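# Lift the outer hanger off the rack rail

## Task

Two hangers hang on the rail. Remove the one that sits farther from the table's centre and finish with it held up in the air by a single closed gripper, with a firm grasp. It must be upright, over the table, clear of the rail and not touching anything. At the end the other hanger must still hang on the rail, the rack must stand upright, and neither the rack nor that second hanger may be gripped. Tipping the rack beyond a slight amount ends the attempt as a failure right away, and a loose grasp also counts as failure.

## Robot and tools

Robot and frame. There are two 6-joint arms, left_arm and right_arm, each with a parallel two-finger gripper. All poses in results share one scene frame: origin on the table surface midway between the arms, +z up, +x pointing out across the table, and left_arm on the +y side. The arm names do not mean left or right in a camera picture. Base of left_arm: (-0.047, +0.253, 0) m, quat_wxyz (+0.997, 0, 0, -0.073). Base of right_arm: (-0.029, -0.292, 0) m, quat_wxyz (+0.998, 0, 0, +0.067). The fingers extend along the gripper's +z axis and close along its y axis. end_effector_position is the point between the pads, roughly 1 cm short of the fingertips. Each wrist carries a camera on a mount that can collide with things.

execute_actions. Arguments: "actions" (a list holding zero or one item) and optional "pictures" (boolean; pictures are included by default). An empty list sends nothing and only reports the state. A motion item has "rows" (1 to 15 rows) and "steps" (1 to 15, default 15). Each row is 14 numbers covering both arms together, even if one arm is idle: left_arm waist, shoulder, elbow, wrist pitch, wrist yaw, wrist roll, opening, then the same seven for right_arm. The six joint numbers are absolute target angles in radians, in the same order and form as Joint positions reports them, not offsets and not Cartesian coordinates. The opening is an absolute command from -1 (closed) to +1 (fully open). One row is used per control step of 1/30 s; if there are fewer rows than steps, the final row repeats. A wait item has only "steps" (up to 300) and returns after that many steps since the previous result, your own writing time included. A rejected call moves nothing.

Joint ranges per arm (rad): waist -2.618 to 3.054, shoulder 0.000 to 3.142, elbow 0.000 to 3.142, wrist pitch -1.571 to 1.571, wrist yaw -1.571 to 1.571, wrist roll -2.094 to 2.094. The true stops may differ by up to 0.036 either way. A target more than 0.036 beyond a stated end, and farther out than the joint's current reading, is rejected; a target past the real stop is clipped to it and the result says "joint sent to its limit" (possibly about an earlier, still running action). No such message does not prove there is room left.

Motion limits. Each step, the commanded angle may lead the measured angle by at most 0.202 (waist), 0.258 (shoulder), 0.238 (elbow), 0.573 (wrist pitch), 0.522 (wrist yaw and roll) rad, and all of an arm's targets are pulled back if they would move its gripper more than 70 mm from where it is. Large moves therefore need several calls. Between calls the arms keep heading for the last row sent until they have nearly stopped or a step is HELD; after that only a new action moves them further, though fingers already moving finish their motion. The simulation runs on while you think and write.

Result lines. The state line gives, for each arm, end_effector_position (m) and end_effector_quat_wxyz; printed positions can be off, more so at long reach. Joint positions and Joint velocities list each arm's six joints (rad, rad/s) and then the pad gap (m, m/s; 0.094 m is fully open). grip_measured reports the finger opening on the command scale; each gripper may read up to about 1 mm off, consistently. To hold something, command an opening below grip_measured: about 0.03 lower gives a secure hold, a smaller gap a lighter one. Pads push with roughly 50 to 62 N at most, less on some grippers and less on parts under about 2 mm thick, and can spike on first contact. "joint command not followed" means the clearance check altered or blocked joint targets on some steps (the rest of the row still ran). HELD marks steps on which your row was not fully sent. MOTOR HOT appears from 75 °C; at 90 °C that arm halts for 10 s, and at 100 °C its motors and gripper let go and the arm drops; both are reported as OVER-TEMPERATURE FAULT. Holding loads warms motors, so do not hold longer than needed.

zoom_image. Arguments "camera" (cam_high, cam_low, cam_left_wrist or cam_right_wrist) and "region" [x0, y0, x1, y1] in pixels of that camera's latest full image, top-left origin, no larger than 504 by 504. Image sizes: cam_high and cam_low 504x504, the two wrist cameras 616x616 (fisheye). Approximate intrinsics are given for each camera.

read_manual. Optional "section", only "licences"; returns licence text and moves nothing.

finished_scene. Argument "scene": the number of the scene now running. Answering without any tool call ends everything.

Avoid: tipping the rack, pushing objects off the table, dropping or slamming the hanger, hard shoves, and arms striking or pressing on each other. Loose objects may occasionally get a brief external nudge.

Each tool is called as a command line: name --argument value for each argument, lists and objects as JSON in quotes; but a table of rows of numbers goes row by row, as --pt "numbers of a row", without its own name.

## Session

execute_actions --actions '[]'

Scene clock: 0.00 s of 4000.00 s.
left_arm: end_effector_position=(+0.3281, +0.2028, +0.4169) grip_measured=+1.000 end_effector_quat_wxyz=(+0.716, +0.052, +0.695, -0.044) | right_arm: end_effector_position=(+0.3510, -0.2371, +0.4033) grip_measured=+1.000 end_effector_quat_wxyz=(+0.702, -0.052, +0.709, +0.046)
Joint positions: left_arm=[ 0.01   1.04   1.055  0.013 -0.     0.013  0.094] | right_arm=[ 0.007  1.055  1.045  0.001  0.002 -0.007  0.094]
Joint velocities: left_arm=[ 0.002 -0.012 -0.012  0.007  0.022 -0.037  0.   ] | right_arm=[-0.002 -0.022 -0.002  0.007 -0.051 -0.022  0.   ]
Motor temperatures (°C, as the motors report them): left_arm=[27 29 30 34 29 29] | right_arm=[25 30 31 37 29 28]

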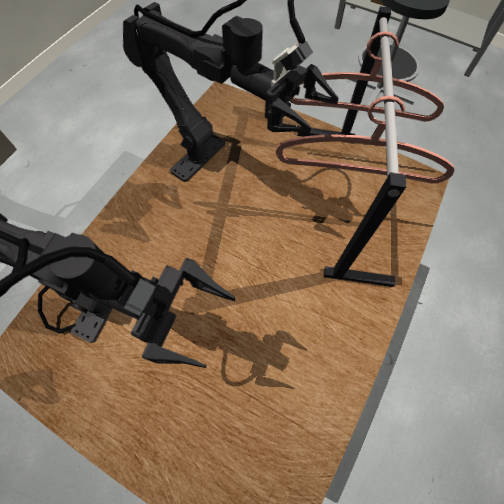

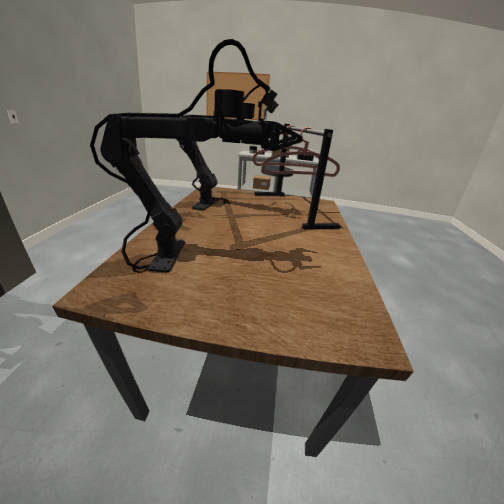

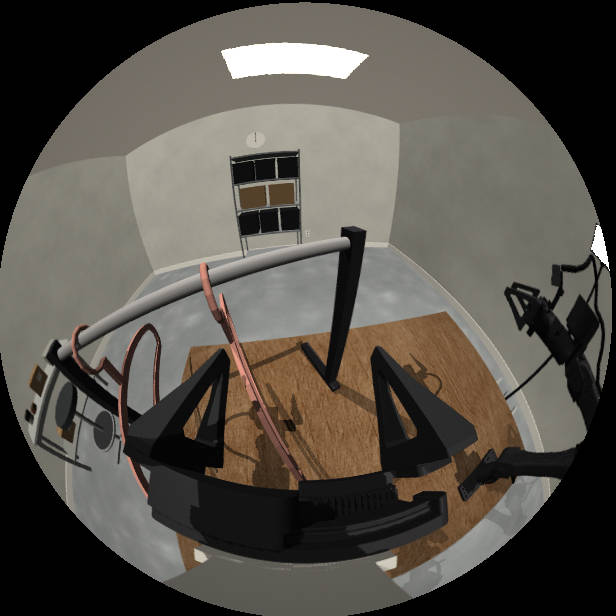

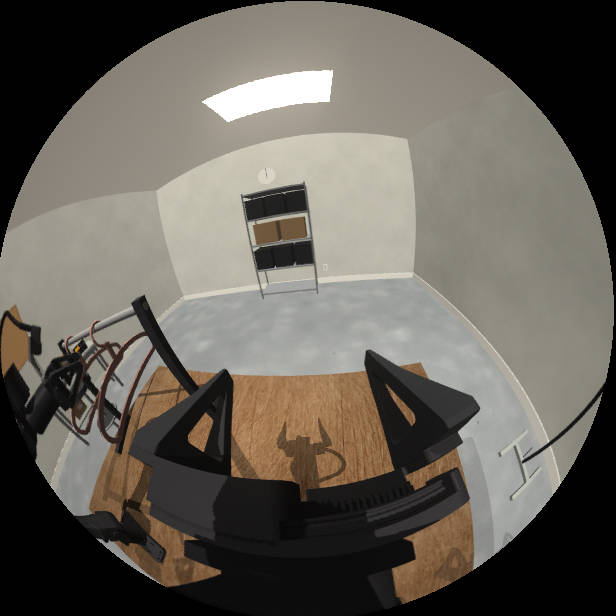

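zoom_image --camera "cam_high" --region '[240, 0, 480, 240]'

zoom_image --camera "cam_left_wrist" --region '[30, 200, 430, 520]'

zoom_image --camera "cam_low" --region '[200, 80, 400, 260]'

Region (240, 0, 480, 240) of cam_high's 504x504 image, scaled by 2.100, with more detail than that image has.

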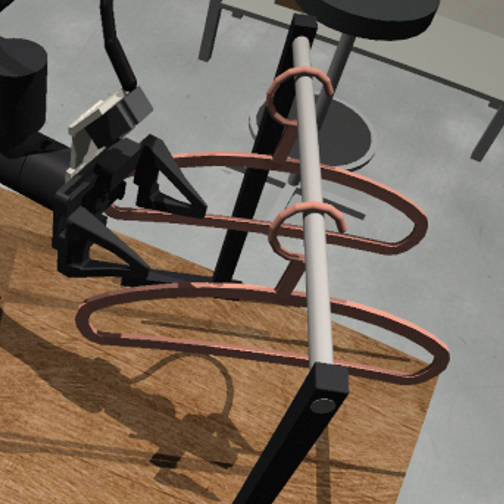

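Region (30, 200, 430, 520) of cam_left_wrist's 616x616 image, scaled by 1.260, with more detail than that image has; it fills the top 403 rows of this view, and the rest is white.

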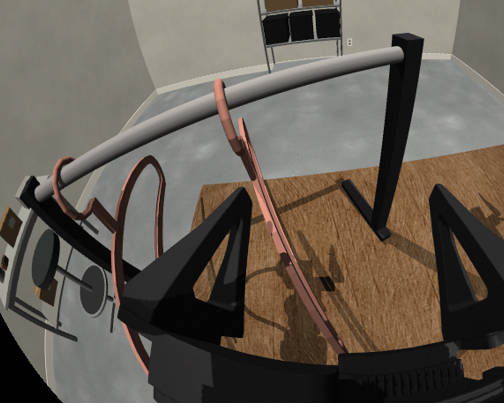

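Region (200, 80, 400, 260) of cam_low's 504x504 image, scaled by 2.520, with more detail than that image has; it fills the top 454 rows of this view, and the rest is white.

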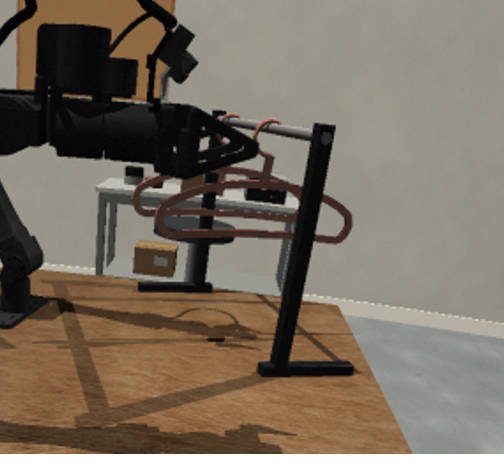

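execute_actions --actions '[{"rows": [[0.07,1.03,1.08,-0.02,0,0,1,0.007,1.055,1.045,0,0,0,1],[0.14,1.02,1.11,-0.05,0,0,1,0.007,1.055,1.045,0,0,0,1],[0.21,1.01,1.14,-0.09,0,0,1,0.007,1.055,1.045,0,0,0,1],[0.28,1.0,1.17,-0.14,0,0,1,0.007,1.055,1.045,0,0,0,1],[0.35,0.99,1.20,-0.20,0,0,1,0.007,1.055,1.045,0,0,0,1],[0.42,0.98,1.23,-0.27,0,0,1,0.007,1.055,1.045,0,0,0,1],[0.48,0.97,1.255,-0.35,0,0,1,0.007,1.055,1.045,0,0,0,1],[0.54,0.96,1.28,-0.44,0,0,1,0.007,1.055,1.045,0,0,0,1],[0.59,0.95,1.30,-0.53,0,0,1,0.007,1.055,1.045,0,0,0,1],[0.63,0.945,1.315,-0.62,0,0,1,0.007,1.055,1.045,0,0,0,1],[0.66,0.94,1.33,-0.71,0,0,1,0.007,1.055,1.045,0,0,0,1],[0.675,0.935,1.34,-0.80,0,0,1,0.007,1.055,1.045,0,0,0,1],[0.685,0.93,1.348,-0.87,0,0,1,0.007,1.055,1.045,0,0,0,1],[0.69,0.93,1.35,-0.92,0,0,1,0.007,1.055,1.045,0,0,0,1]], "steps": 15}]'

execute_actions --actions '[{"steps": 12}]'

Scene clock: 16.80 s of 4000.00 s.
left_arm: end_effector_position=(+0.2158, +0.4102, +0.4171) grip_measured=+1.000 end_effector_quat_wxyz=(+0.588, -0.208, +0.765, +0.164) | right_arm: end_effector_position=(+0.3510, -0.2371, +0.4034) grip_measured=+1.000 end_effector_quat_wxyz=(+0.702, -0.052, +0.708, +0.046)
Joint positions: left_arm=[ 0.677  0.934  1.33  -0.654 -0.006  0.005  0.094] | right_arm=[ 0.007  1.055  1.045  0.002  0.002 -0.007  0.094]
Joint velocities: left_arm=[ 0.12  -0.193  0.1   -1.575  0.007 -0.081  0.   ] | right_arm=[-0.007 -0.002  0.002 -0.081  0.037 -0.022  0.   ]
Motor temperatures (°C, as the motors report them): left_arm=[27 30 31 36 29 29] | right_arm=[25 30 33 40 29 28]
Steps of this call (steps 1 to 90: nothing new was sent; then 13.30 s passed at rest; steps 91 to 105: all 15 steps of this action). Readings (joint positions):
91: left_arm=[0.018 1.040 1.055 0.012 0.004 0.012] | right_arm=[0.007 1.055 1.045 0.001 0.002 -0.007]
92: left_arm=[0.045 1.040 1.059 0.002 0.011 0.012] | right_arm=[0.007 1.055 1.045 0.001 0.002 -0.007]
94: left_arm=[0.155 1.040 1.085 -0.046 0.017 0.011] | right_arm=[0.007 1.055 1.045 0.001 0.002 -0.007]
98: left_arm=[0.437 1.025 1.195 -0.209 0.007 0.008] | right_arm=[0.007 1.055 1.045 0.001 0.002 -0.007]
105: the state above

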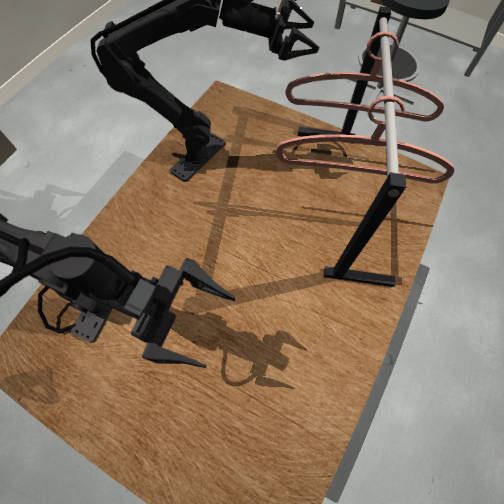

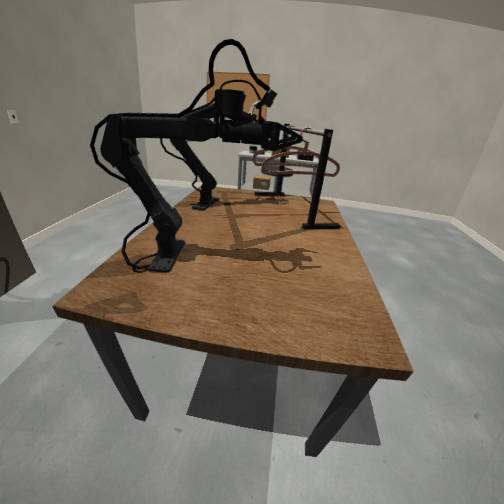

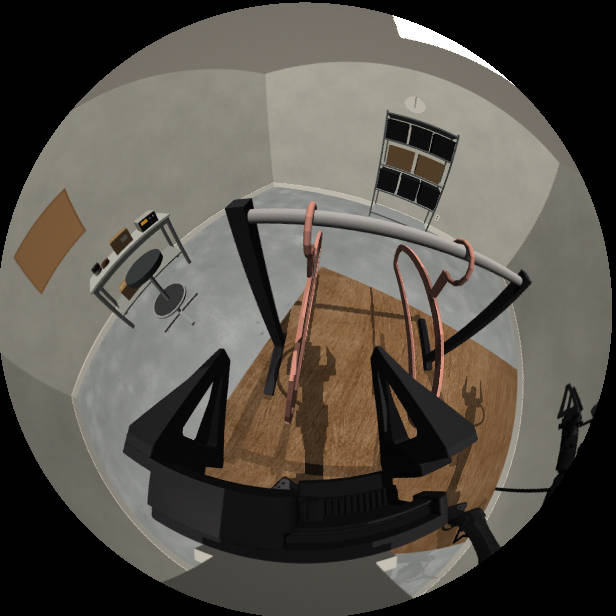

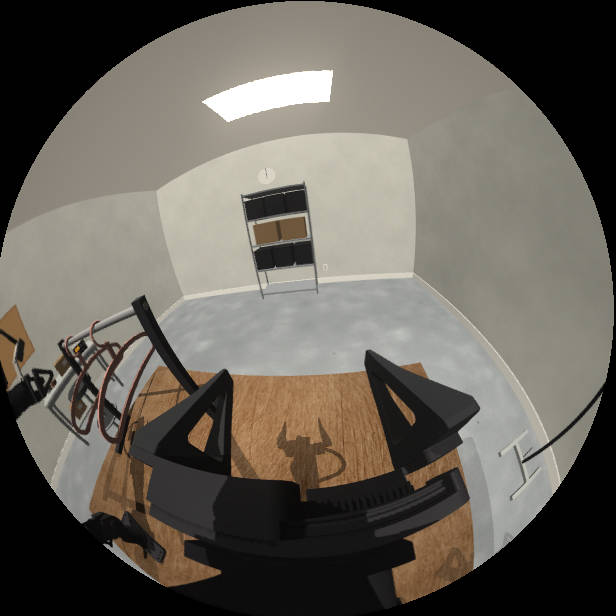

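Scene clock: 17.20 s of 4000.00 s.
left_arm: end_effector_position=(+0.1955, +0.3994, +0.3638) grip_measured=+1.000 end_effector_quat_wxyz=(+0.494, -0.226, +0.828, +0.139) | right_arm: end_effector_position=(+0.3510, -0.2371, +0.4034) grip_measured=+1.000 end_effector_quat_wxyz=(+0.702, -0.052, +0.708, +0.046)
Joint positions: left_arm=[ 0.68   0.93   1.331 -0.893 -0.006  0.005  0.094] | right_arm=[ 0.007  1.055  1.045  0.002  0.002 -0.007  0.094]
Joint velocities: left_arm=[ 0.002 -0.017 -0.002 -0.139  0.022 -0.007  0.   ] | right_arm=[-0.002 -0.007 -0.007 -0.066  0.022  0.066  0.   ]
Motor temperatures (°C, as the motors report them): left_arm=[27 30 31 36 29 29] | right_arm=[25 30 33 40 29 28]
Steps of this call (steps 1 to 12: the robot went on to your last target). Readings (joint positions):
1: left_arm=[0.680 0.930 1.331 -0.703 -0.006 0.005] | right_arm=[0.007 1.055 1.045 0.002 0.002 -0.007]
2: left_arm=[0.680 0.929 1.331 -0.743 -0.006 0.005] | right_arm=[0.007 1.055 1.045 0.002 0.002 -0.007]
4: left_arm=[0.680 0.930 1.331 -0.810 -0.006 0.005] | right_arm=[0.007 1.055 1.045 0.002 0.002 -0.007]
8: left_arm=[0.680 0.930 1.331 -0.872 -0.006 0.005] | right_arm=[0.007 1.055 1.045 0.002 0.002 -0.007]
12: the state above

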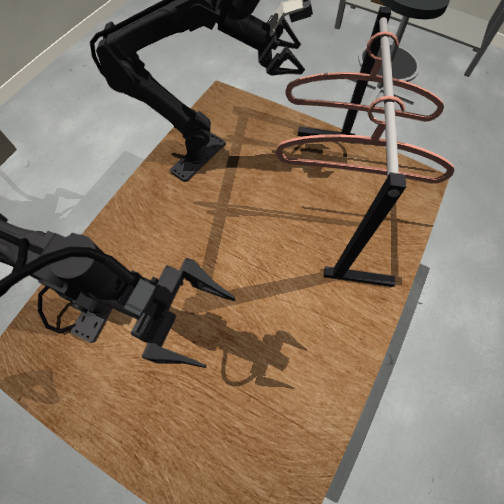

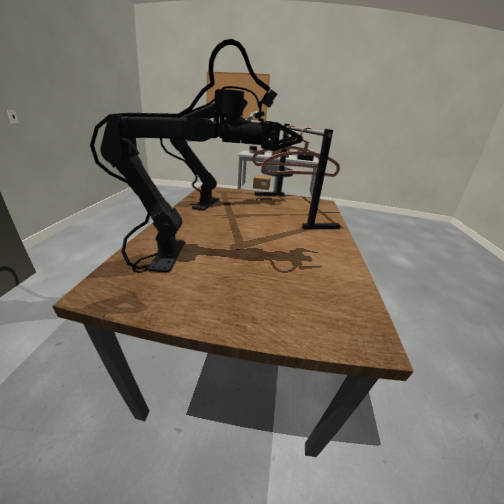

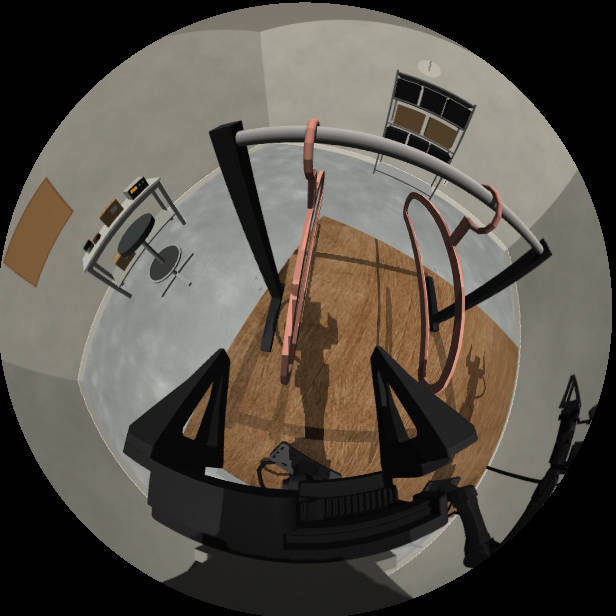

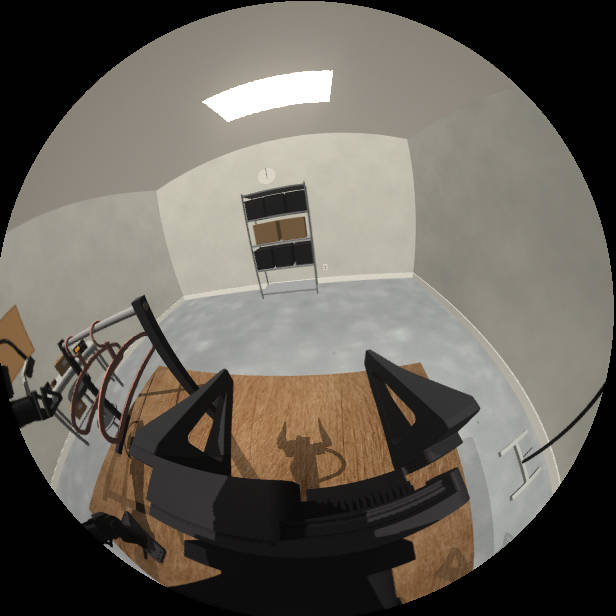

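execute_actions --actions '[]'

Scene clock: 27.20 s of 4000.00 s.
left_arm: end_effector_position=(+0.1943, +0.3987, +0.3613) grip_measured=+1.000 end_effector_quat_wxyz=(+0.490, -0.226, +0.831, +0.138) | right_arm: end_effector_position=(+0.3510, -0.2371, +0.4034) grip_measured=+1.000 end_effector_quat_wxyz=(+0.702, -0.052, +0.708, +0.046)
Joint positions: left_arm=[ 0.68   0.93   1.331 -0.904 -0.006  0.005  0.094] | right_arm=[ 0.007  1.055  1.045  0.002  0.002 -0.007  0.094]
Joint velocities: left_arm=[-0.007 -0.017 -0.002  0.022 -0.007 -0.007  0.   ] | right_arm=[ 0.017 -0.002 -0.002 -0.051 -0.066 -0.007  0.   ]
Motor temperatures (°C, as the motors report them): left_arm=[27 29 31 36 29 29] | right_arm=[25 30 33 42 29 28]
Steps of this call (steps 1 to 30: the robot went on to your last target; steps 31 to 100: nothing new was sent; then 6.67 s passed at rest). Readings (joint positions):
1: left_arm=[0.680 0.930 1.331 -0.896 -0.006 0.005] | right_arm=[0.007 1.055 1.045 0.002 0.002 -0.007]
2: left_arm=[0.680 0.930 1.331 -0.898 -0.006 0.005] | right_arm=[0.007 1.055 1.045 0.002 0.002 -0.007]
4: left_arm=[0.680 0.930 1.331 -0.901 -0.006 0.005] | right_arm=[0.007 1.055 1.045 0.002 0.002 -0.007]
8: left_arm=[0.680 0.930 1.331 -0.903 -0.006 0.005] | right_arm=[0.007 1.055 1.045 0.002 0.002 -0.007]
100: the state above
All arms were judged still, so your last target was given up. Only a new action makes them travel on or press farther. Fingers that are still opening or closing keep moving.

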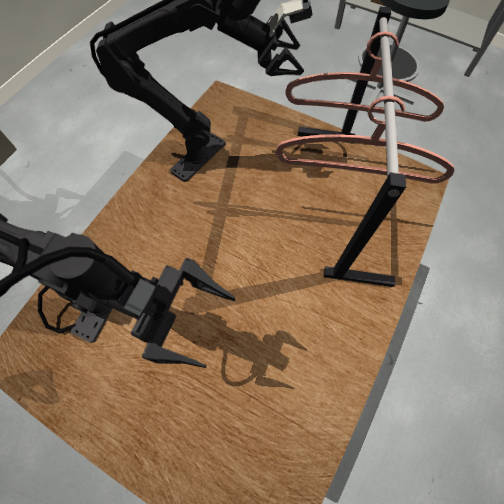

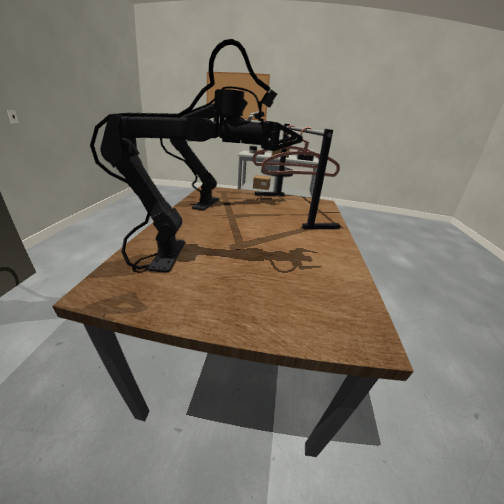

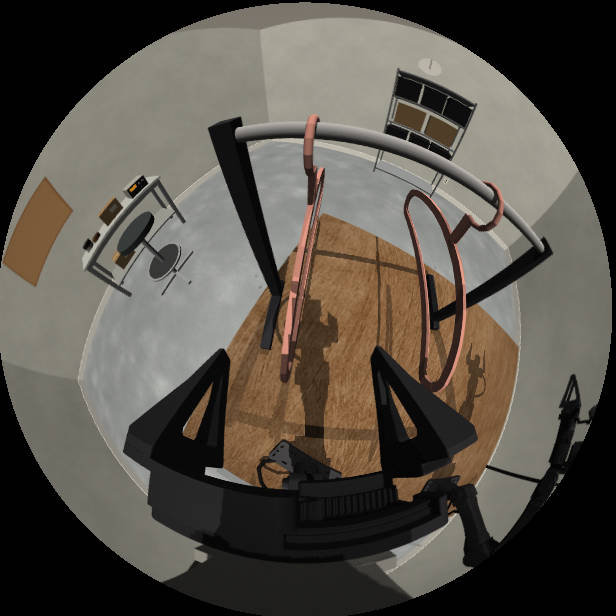

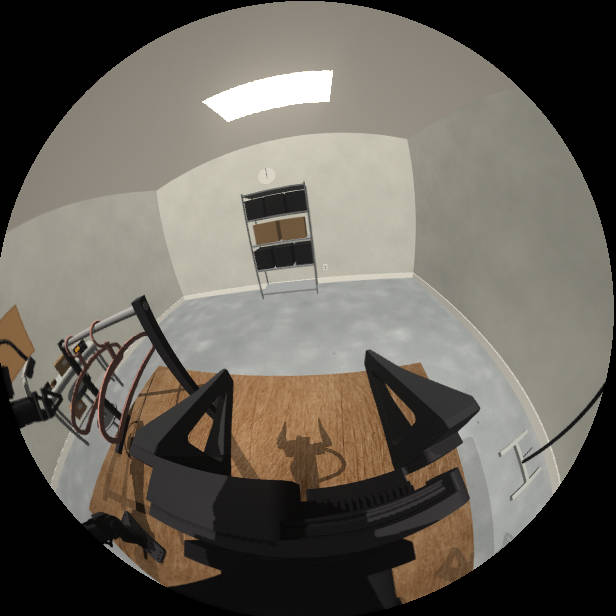

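execute_actions --actions '[{"rows":[[0.695,0.945,1.34,-0.9,0,0,1,0.007,1.055,1.045,0,0,0,1],[0.7,0.96,1.33,-0.87,0,0,1,0.007,1.055,1.045,0,0,0,1],[0.7,0.975,1.32,-0.84,0,0,1,0.007,1.055,1.045,0,0,0,1],[0.7,0.99,1.31,-0.81,0,0,1,0.007,1.055,1.045,0,0,0,1],[0.7,1.005,1.295,-0.78,0,0,1,0.007,1.055,1.045,0,0,0,1],[0.7,1.02,1.28,-0.755,0,0,1,0.007,1.055,1.045,0,0,0,1],[0.7,1.041,1.266,-0.73,0,0,1,0.007,1.055,1.045,0,0,0,1]],"steps":15}]'

execute_actions --actions '[{"steps":10}]'

Scene clock: 34.50 s of 4000.00 s.
left_arm: end_effector_position=(+0.2310, +0.4239, +0.3266) grip_measured=+1.000 end_effector_quat_wxyz=(+0.466, -0.234, +0.843, +0.134) | right_arm: end_effector_position=(+0.3510, -0.2371, +0.4034) grip_measured=+1.000 end_effector_quat_wxyz=(+0.702, -0.052, +0.708, +0.046)
Joint positions: left_arm=[ 0.69   1.051  1.264 -0.771 -0.006  0.005  0.094] | right_arm=[ 0.007  1.055  1.045  0.002  0.002 -0.007  0.094]
Joint velocities: left_arm=[ 0.002 -0.012 -0.007  0.154 -0.007 -0.022  0.   ] | right_arm=[-0.017  0.007  0.012  0.051  0.007  0.007  0.   ]
Motor temperatures (°C, as the motors report them): left_arm=[27 29 31 36 29 29] | right_arm=[25 30 33 43 29 28]
Steps of this call (steps 1 to 90: nothing new was sent; then 3.80 s passed at rest; steps 91 to 105: all 15 steps of this action). Readings (joint positions):
91: left_arm=[0.681 0.930 1.331 -0.905 -0.006 0.005] | right_arm=[0.007 1.055 1.045 0.002 0.002 -0.007]
92: left_arm=[0.684 0.932 1.331 -0.904 -0.006 0.005] | right_arm=[0.007 1.055 1.045 0.002 0.002 -0.007]
94: left_arm=[0.688 0.944 1.331 -0.887 -0.006 0.005] | right_arm=[0.007 1.055 1.045 0.002 0.002 -0.007]
98: left_arm=[0.690 1.001 1.301 -0.805 -0.006 0.005] | right_arm=[0.007 1.055 1.045 0.002 0.002 -0.007]
105: the state above

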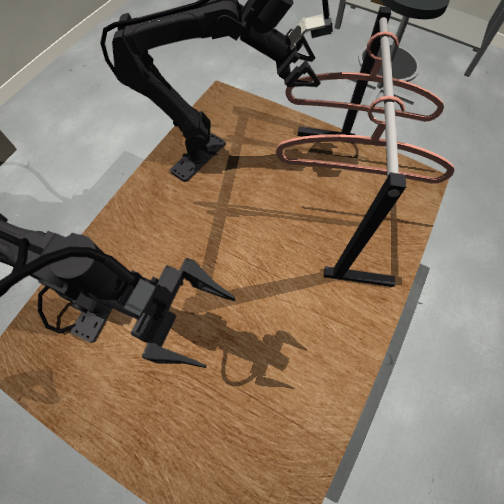

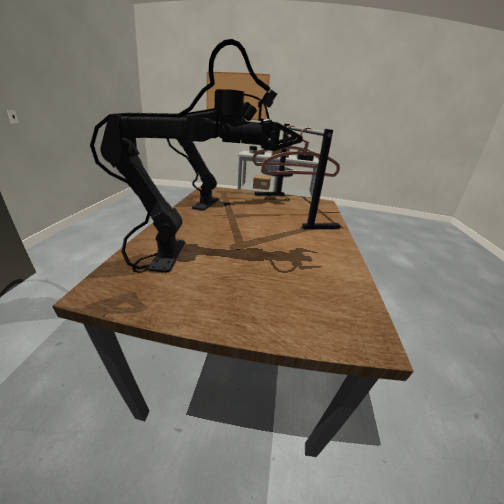

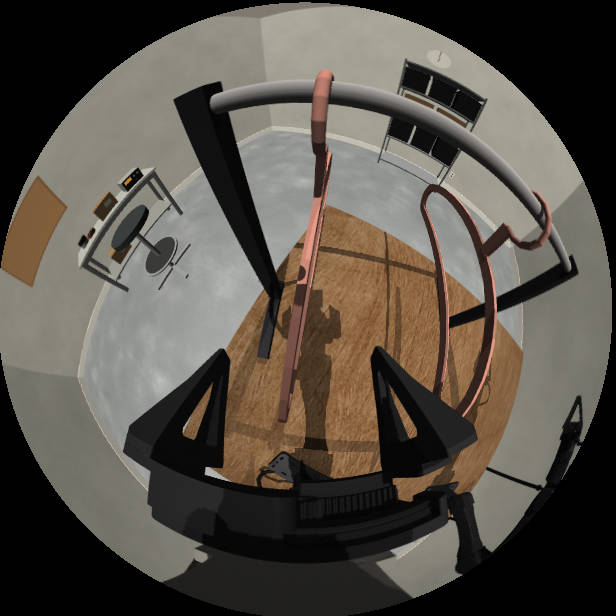

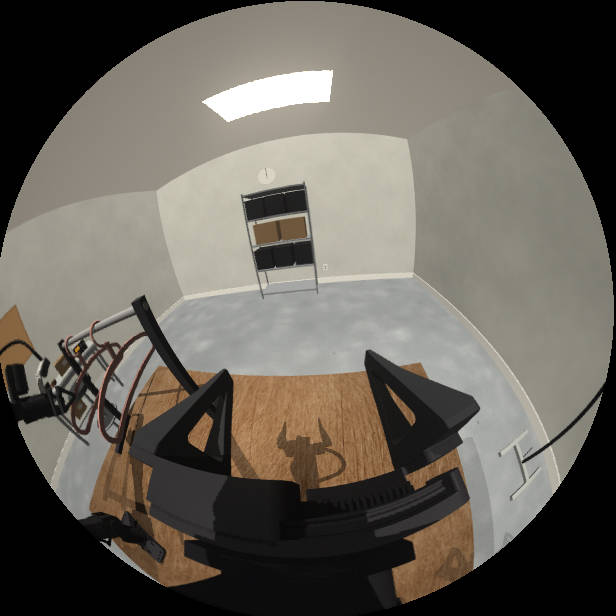

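Scene clock: 34.83 s of 4000.00 s.
left_arm: end_effector_position=(+0.2330, +0.4251, +0.3305) grip_measured=+1.000 end_effector_quat_wxyz=(+0.474, -0.233, +0.838, +0.136) | right_arm: end_effector_position=(+0.3510, -0.2371, +0.4034) grip_measured=+1.000 end_effector_quat_wxyz=(+0.702, -0.052, +0.708, +0.046)
Joint positions: left_arm=[ 0.69   1.051  1.264 -0.753 -0.006  0.005  0.094] | right_arm=[ 0.007  1.055  1.045  0.002  0.002 -0.007  0.094]
Joint velocities: left_arm=[-0.002 -0.007  0.002  0.022  0.037  0.037  0.   ] | right_arm=[ 0.002 -0.002 -0.007  0.022 -0.11  -0.037  0.   ]
Motor temperatures (°C, as the motors report them): left_arm=[27 29 31 37 29 29] | right_arm=[25 30 33 43 29 28]
Steps of this call (steps 1 to 10: the robot went on to your last target). Readings (joint positions):
1: left_arm=[0.690 1.051 1.264 -0.766 -0.006 0.005] | right_arm=[0.007 1.055 1.045 0.002 0.002 -0.007]
2: left_arm=[0.690 1.051 1.264 -0.762 -0.006 0.005] | right_arm=[0.007 1.055 1.045 0.002 0.002 -0.007]
4: left_arm=[0.690 1.051 1.264 -0.758 -0.006 0.005] | right_arm=[0.007 1.055 1.045 0.002 0.002 -0.007]
8: left_arm=[0.690 1.051 1.264 -0.754 -0.006 0.005] | right_arm=[0.007 1.055 1.045 0.002 0.002 -0.007]
10: the state above

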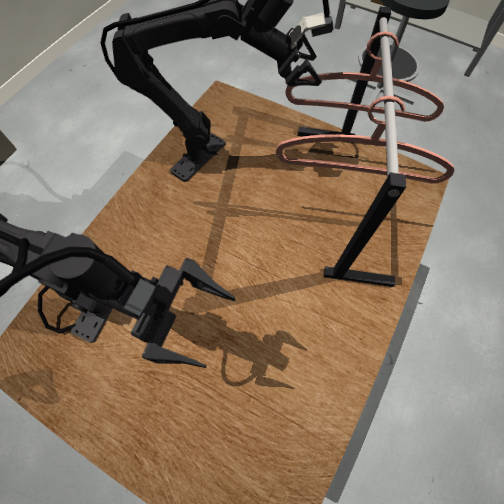

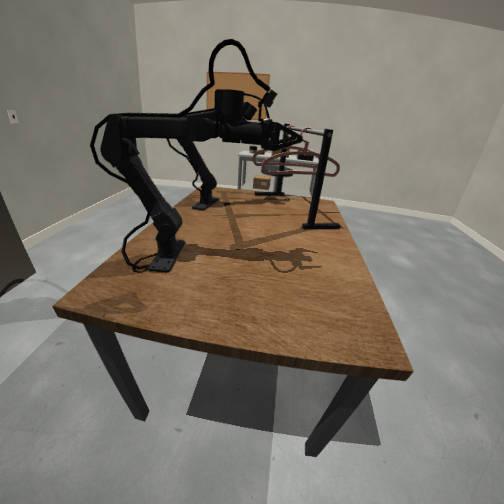

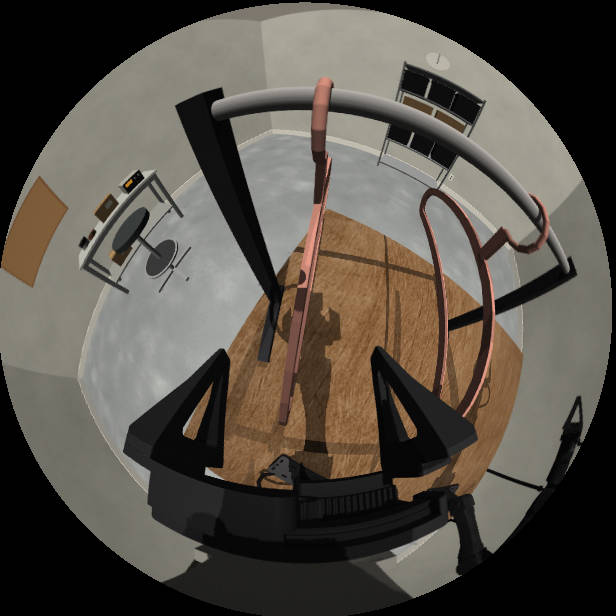

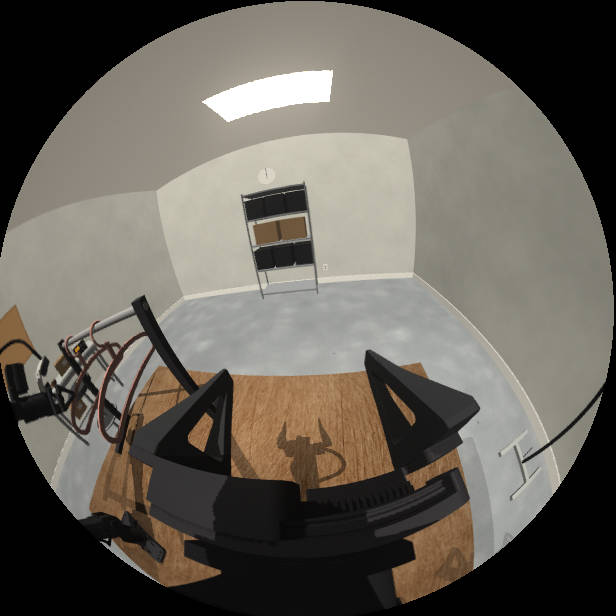

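execute_actions --actions '[{"rows":[[0.7,1.055,1.255,-0.70,0,0,1,0.007,1.055,1.045,0,0,0,1],[0.7,1.07,1.24,-0.67,0,0,1,0.007,1.055,1.045,0,0,0,1],[0.7,1.085,1.225,-0.64,0,0,1,0.007,1.055,1.045,0,0,0,1],[0.7,1.10,1.21,-0.61,0,0,1,0.007,1.055,1.045,0,0,0,1],[0.7,1.115,1.195,-0.58,0,0,1,0.007,1.055,1.045,0,0,0,1],[0.7,1.13,1.175,-0.54,0,0,1,0.007,1.055,1.045,0,0,0,1],[0.7,1.14,1.156,-0.506,0,0,1,0.007,1.055,1.045,0,0,0,1]],"steps":15}]' --pictures false

execute_actions --actions '[{"steps":12}]'

Scene clock: 43.40 s of 4000.00 s.
left_arm: end_effector_position=(+0.2672, +0.4458, +0.2892) grip_measured=+1.000 end_effector_quat_wxyz=(+0.468, -0.234, +0.842, +0.134) | right_arm: end_effector_position=(+0.3510, -0.2371, +0.4034) grip_measured=+1.000 end_effector_quat_wxyz=(+0.702, -0.052, +0.708, +0.046)
Joint positions: left_arm=[ 0.69   1.151  1.152 -0.554 -0.006  0.005  0.094] | right_arm=[ 0.007  1.055  1.045  0.002  0.002 -0.007  0.094]
Joint velocities: left_arm=[-0.007  0.012 -0.012  0.212 -0.11   0.051  0.   ] | right_arm=[-0.022 -0.002  0.002 -0.022 -0.037  0.007  0.   ]
Motor temperatures (°C, as the motors report them): left_arm=[27 30 31 37 29 29] | right_arm=[25 30 33 43 29 28]
Steps of this call (steps 1 to 30: the robot went on to your last target; steps 31 to 100: nothing new was sent; then 4.73 s passed at rest; steps 101 to 115: all 15 steps of this action). Readings (joint positions):
101: left_arm=[0.690 1.051 1.264 -0.749 -0.006 0.005] | right_arm=[0.007 1.055 1.045 0.002 0.002 -0.007]
102: left_arm=[0.690 1.052 1.262 -0.739 -0.006 0.005] | right_arm=[0.007 1.055 1.045 0.002 0.002 -0.007]
104: left_arm=[0.690 1.058 1.249 -0.703 -0.006 0.005] | right_arm=[0.007 1.055 1.045 0.002 0.002 -0.007]
108: left_arm=[0.690 1.108 1.193 -0.600 -0.006 0.005] | right_arm=[0.007 1.055 1.045 0.002 0.002 -0.007]
115: the state above

Scene clock: 43.80 s of 4000.00 s.
left_arm: end_effector_position=(+0.2700, +0.4475, +0.2946) grip_measured=+1.000 end_effector_quat_wxyz=(+0.479, -0.232, +0.836, +0.137) | right_arm: end_effector_position=(+0.3510, -0.2371, +0.4034) grip_measured=+1.000 end_effector_quat_wxyz=(+0.702, -0.052, +0.708, +0.046)
Joint positions: left_arm=[ 0.69   1.151  1.152 -0.529 -0.006  0.005  0.094] | right_arm=[ 0.007  1.055  1.045  0.002  0.002 -0.007  0.094]
Joint velocities: left_arm=[-0.002  0.002 -0.002  0.037 -0.037  0.007  0.   ] | right_arm=[ 0.002 -0.002 -0.012  0.007 -0.037  0.051  0.   ]
Motor temperatures (°C, as the motors report them): left_arm=[27 30 31 37 29 29] | right_arm=[25 30 33 43 29 28]
Steps of this call (steps 1 to 12: the robot went on to your last target). Readings (joint positions):
1: left_arm=[0.690 1.151 1.152 -0.547 -0.006 0.005] | right_arm=[0.007 1.055 1.045 0.002 0.002 -0.007]
2: left_arm=[0.690 1.151 1.152 -0.543 -0.006 0.005] | right_arm=[0.007 1.055 1.045 0.002 0.002 -0.007]
4: left_arm=[0.690 1.151 1.152 -0.536 -0.006 0.005] | right_arm=[0.007 1.055 1.045 0.002 0.002 -0.007]
8: left_arm=[0.690 1.151 1.152 -0.531 -0.006 0.005] | right_arm=[0.007 1.055 1.045 0.002 0.002 -0.007]
12: the state above

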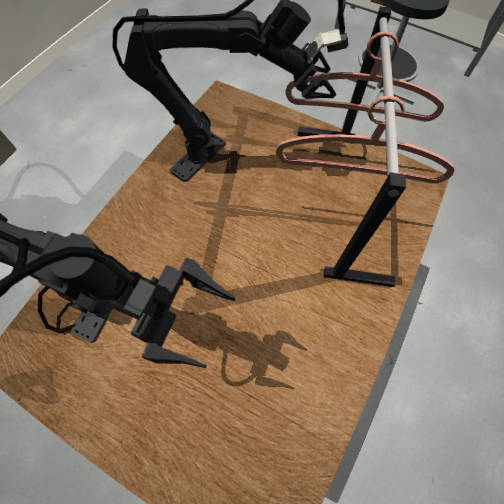

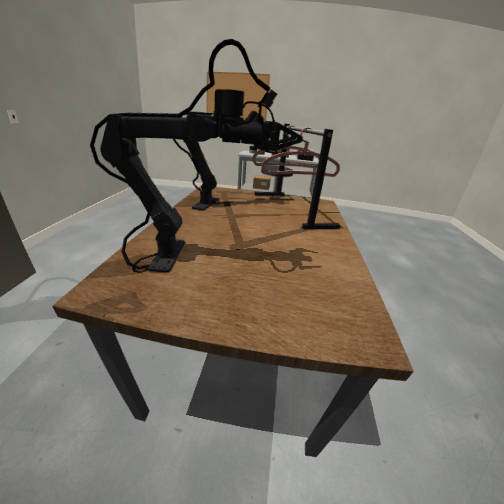

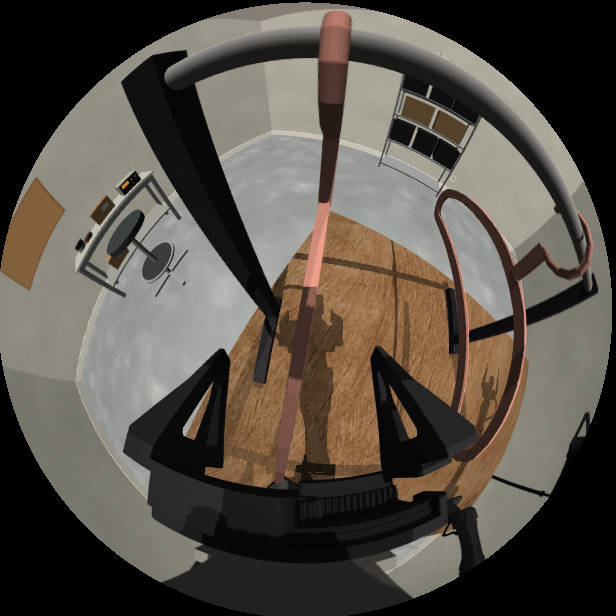

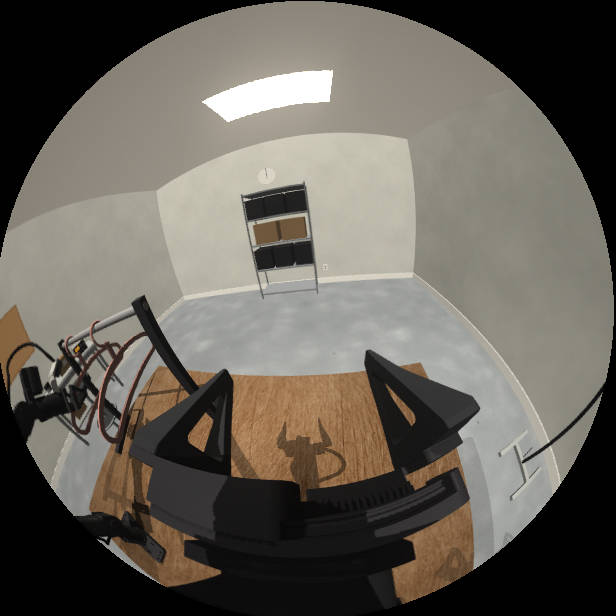

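zoom_image --camera "cam_high" --region '[260, 0, 460, 140]'

zoom_image --camera "cam_right_wrist" --region '[0, 300, 140, 440]'

Region (260, 0, 460, 140) of cam_high's 504x504 image, scaled by 2.520, with more detail than that image has; it fills the top 353 rows of this view, and the rest is white.

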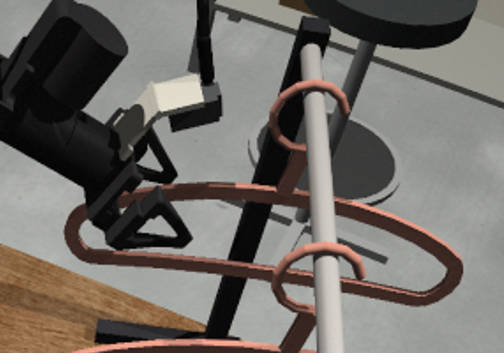

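Region (0, 300, 140, 440) of cam_right_wrist's 616x616 image, scaled by 3.600, with more detail than that image has.

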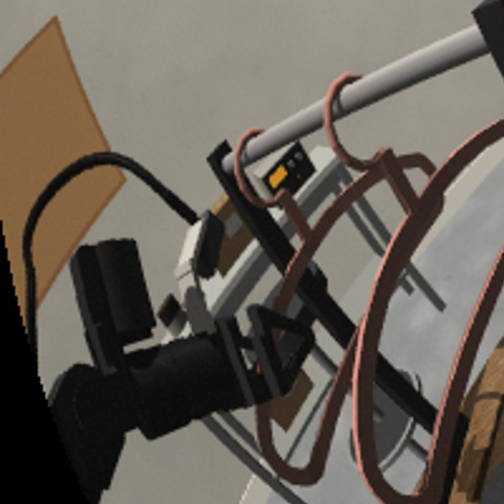

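execute_actions --actions '[{"rows":[[0.7,1.14,1.156,-0.506,0,0,0.7,0.007,1.055,1.045,0,0,0,1],[0.7,1.14,1.156,-0.506,0,0,0.4,0.007,1.055,1.045,0,0,0,1],[0.7,1.14,1.156,-0.506,0,0,0.1,0.007,1.055,1.045,0,0,0,1],[0.7,1.14,1.156,-0.506,0,0,-0.2,0.007,1.055,1.045,0,0,0,1],[0.7,1.14,1.156,-0.506,0,0,-0.4,0.007,1.055,1.045,0,0,0,1],[0.7,1.14,1.156,-0.506,0,0,-0.55,0.007,1.055,1.045,0,0,0,1],[0.7,1.14,1.156,-0.506,0,0,-0.65,0.007,1.055,1.045,0,0,0,1],[0.7,1.14,1.156,-0.506,0,0,-0.72,0.007,1.055,1.045,0,0,0,1],[0.7,1.14,1.156,-0.506,0,0,-0.78,0.007,1.055,1.045,0,0,0,1],[0.7,1.14,1.156,-0.506,0,0,-0.82,0.007,1.055,1.045,0,0,0,1]],"steps":15}]'

Scene clock: 54.30 s of 4000.00 s.
left_arm: end_effector_position=(+0.2703, +0.4475, +0.2950) grip_measured=-0.818 end_effector_quat_wxyz=(+0.480, -0.232, +0.835, +0.136) | right_arm: end_effector_position=(+0.3510, -0.2371, +0.4034) grip_measured=+1.000 end_effector_quat_wxyz=(+0.702, -0.052, +0.708, +0.046)
Joint positions: left_arm=[ 0.691  1.151  1.152 -0.527 -0.003  0.004  0.009] | right_arm=[ 0.007  1.055  1.045  0.002  0.002 -0.007  0.094]
Joint velocities: left_arm=[ 0.012 -0.002 -0.002 -0.051 -0.037  0.066 -0.   ] | right_arm=[-0.007  0.007 -0.007 -0.037  0.066 -0.051  0.   ]
Motor temperatures (°C, as the motors report them): left_arm=[27 30 31 38 29 29] | right_arm=[25 30 34 44 29 28]
Steps of this call (steps 1 to 30: the robot went on to your last target; steps 31 to 100: nothing new was sent; then 6.67 s passed at rest; steps 101 to 115: all 15 steps of this action). Readings (joint positions):
101: left_arm=[0.690 1.151 1.152 -0.528 -0.006 0.005] | right_arm=[0.007 1.055 1.045 0.002 0.002 -0.007]
102: left_arm=[0.690 1.151 1.152 -0.528 -0.006 0.005] | right_arm=[0.007 1.055 1.045 0.002 0.002 -0.007]
104: left_arm=[0.690 1.151 1.152 -0.528 -0.006 0.005] | right_arm=[0.007 1.055 1.045 0.002 0.002 -0.007]
108: left_arm=[0.690 1.151 1.152 -0.528 -0.005 0.005] | right_arm=[0.007 1.055 1.045 0.002 0.002 -0.007]
115: the state above

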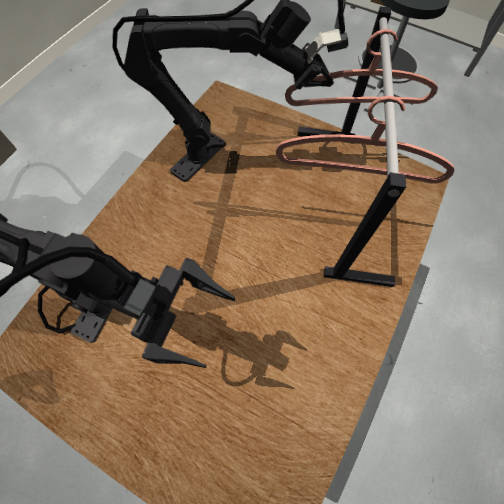

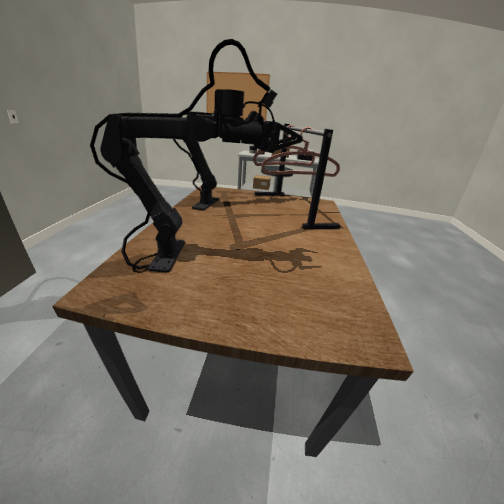

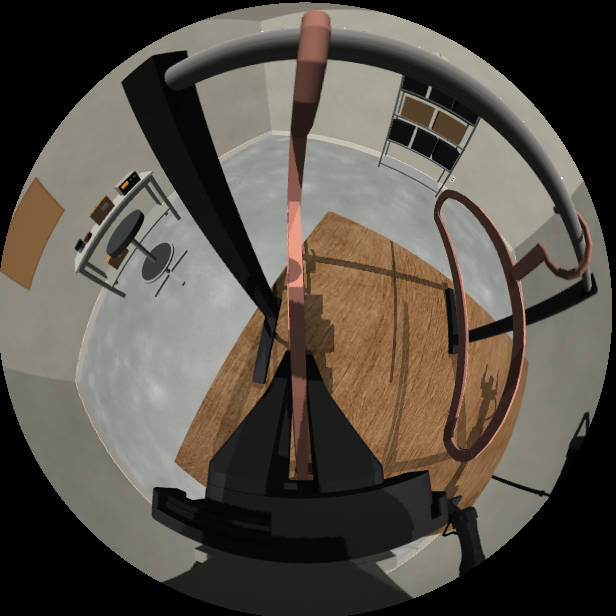

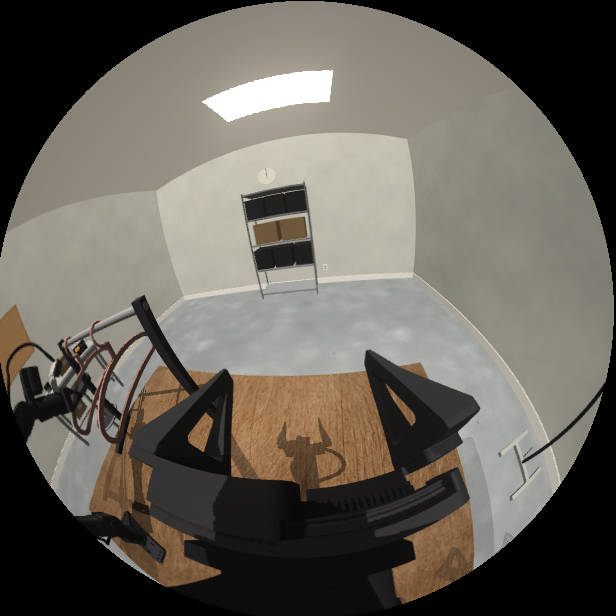

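execute_actions --actions '[{"rows":[[0.7,1.14,1.156,-0.506,0.01,0,-0.85,0.007,1.055,1.045,0,0,0,1],[0.7,1.14,1.156,-0.506,0.02,0,-0.87,0.007,1.055,1.045,0,0,0,1],[0.7,1.14,1.156,-0.506,0.03,0,-0.89,0.007,1.055,1.045,0,0,0,1],[0.7,1.14,1.156,-0.506,0.03,0,-0.91,0.007,1.055,1.045,0,0,0,1],[0.7,1.14,1.156,-0.506,0.03,0,-0.93,0.007,1.055,1.045,0,0,0,1],[0.7,1.14,1.156,-0.506,0.03,0,-0.94,0.007,1.055,1.045,0,0,0,1]],"steps":15}]'

zoom_image --camera "cam_high" --region '[260, 0, 460, 140]'

Scene clock: 58.47 s of 4000.00 s.
left_arm: end_effector_position=(+0.2717, +0.4454, +0.2954) grip_measured=-0.890 end_effector_quat_wxyz=(+0.482, -0.229, +0.836, +0.130) | right_arm: end_effector_position=(+0.3510, -0.2371, +0.4034) grip_measured=+1.000 end_effector_quat_wxyz=(+0.702, -0.052, +0.708, +0.046)
Joint positions: left_arm=[ 0.692  1.151  1.152 -0.525  0.013  0.003  0.005] | right_arm=[ 0.007  1.055  1.045  0.002  0.002 -0.007  0.094]
Joint velocities: left_arm=[ 0.002 -0.007 -0.012 -0.037  0.007  0.007 -0.   ] | right_arm=[-0.002  0.017  0.007  0.007  0.037 -0.037  0.   ]
Motor temperatures (°C, as the motors report them): left_arm=[27 30 31 38 29 29] | right_arm=[25 30 34 44 29 28]
Steps of this call (steps 1 to 15: the robot went on to your last target; steps 16 to 110: nothing new was sent; steps 111 to 125: all 15 steps of this action). Readings (joint positions):
111: left_arm=[0.692 1.151 1.152 -0.525 0.003 0.005] | right_arm=[0.007 1.055 1.045 0.002 0.002 -0.007]
112: left_arm=[0.692 1.151 1.152 -0.525 0.006 0.005] | right_arm=[0.007 1.055 1.045 0.002 0.002 -0.007]
114: left_arm=[0.692 1.151 1.152 -0.525 0.007 0.005] | right_arm=[0.007 1.055 1.045 0.002 0.002 -0.007]
118: left_arm=[0.692 1.151 1.152 -0.525 0.012 0.004] | right_arm=[0.007 1.055 1.045 0.002 0.002 -0.007]
125: the state above

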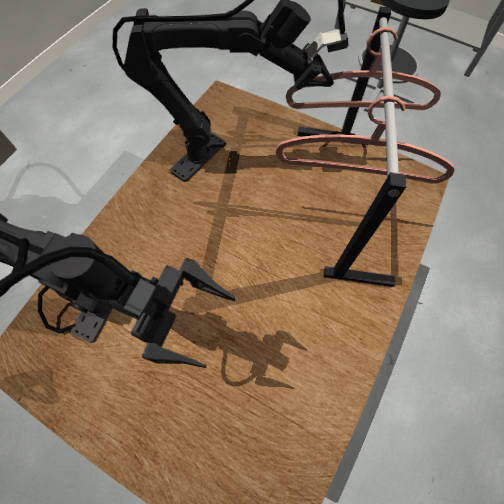

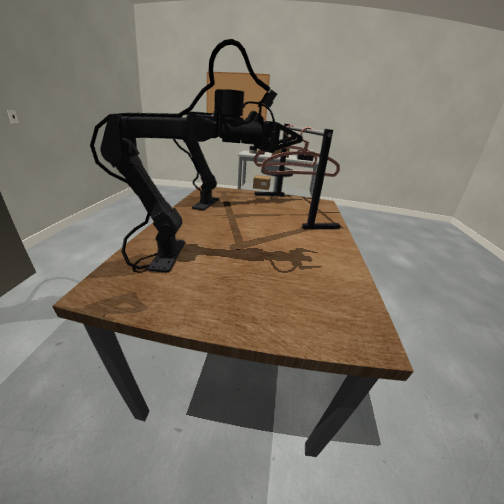

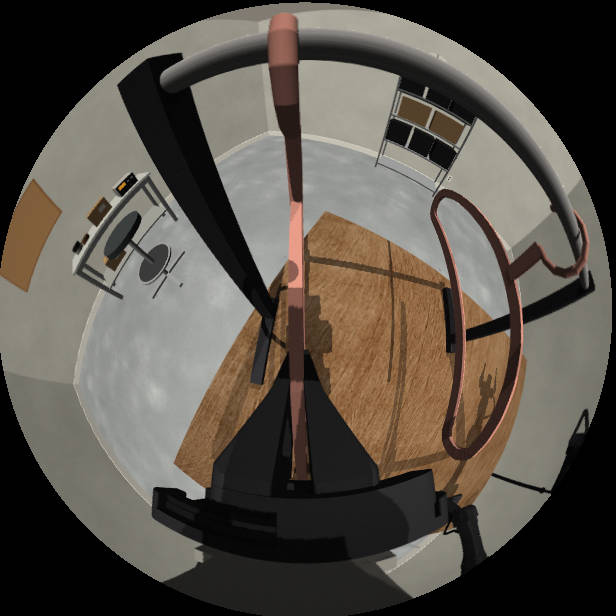

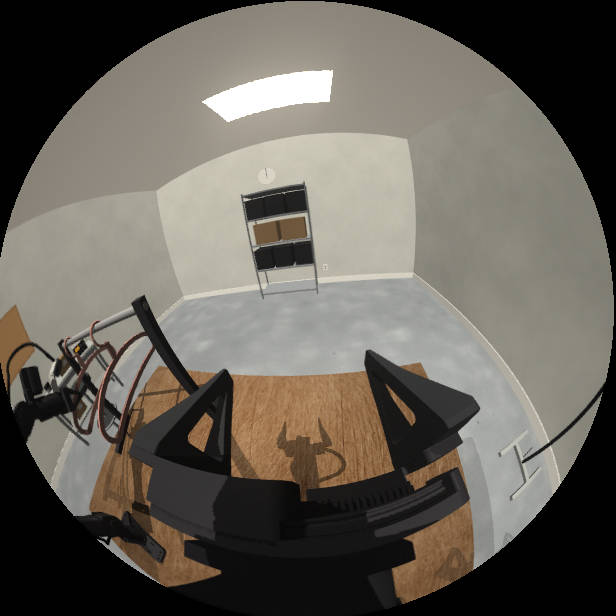

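Region (260, 0, 460, 140) of cam_high's 504x504 image, scaled by 2.520, with more detail than that image has; it fills the top 353 rows of this view, and the rest is white.

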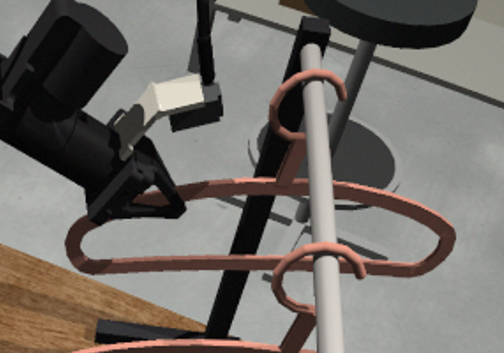

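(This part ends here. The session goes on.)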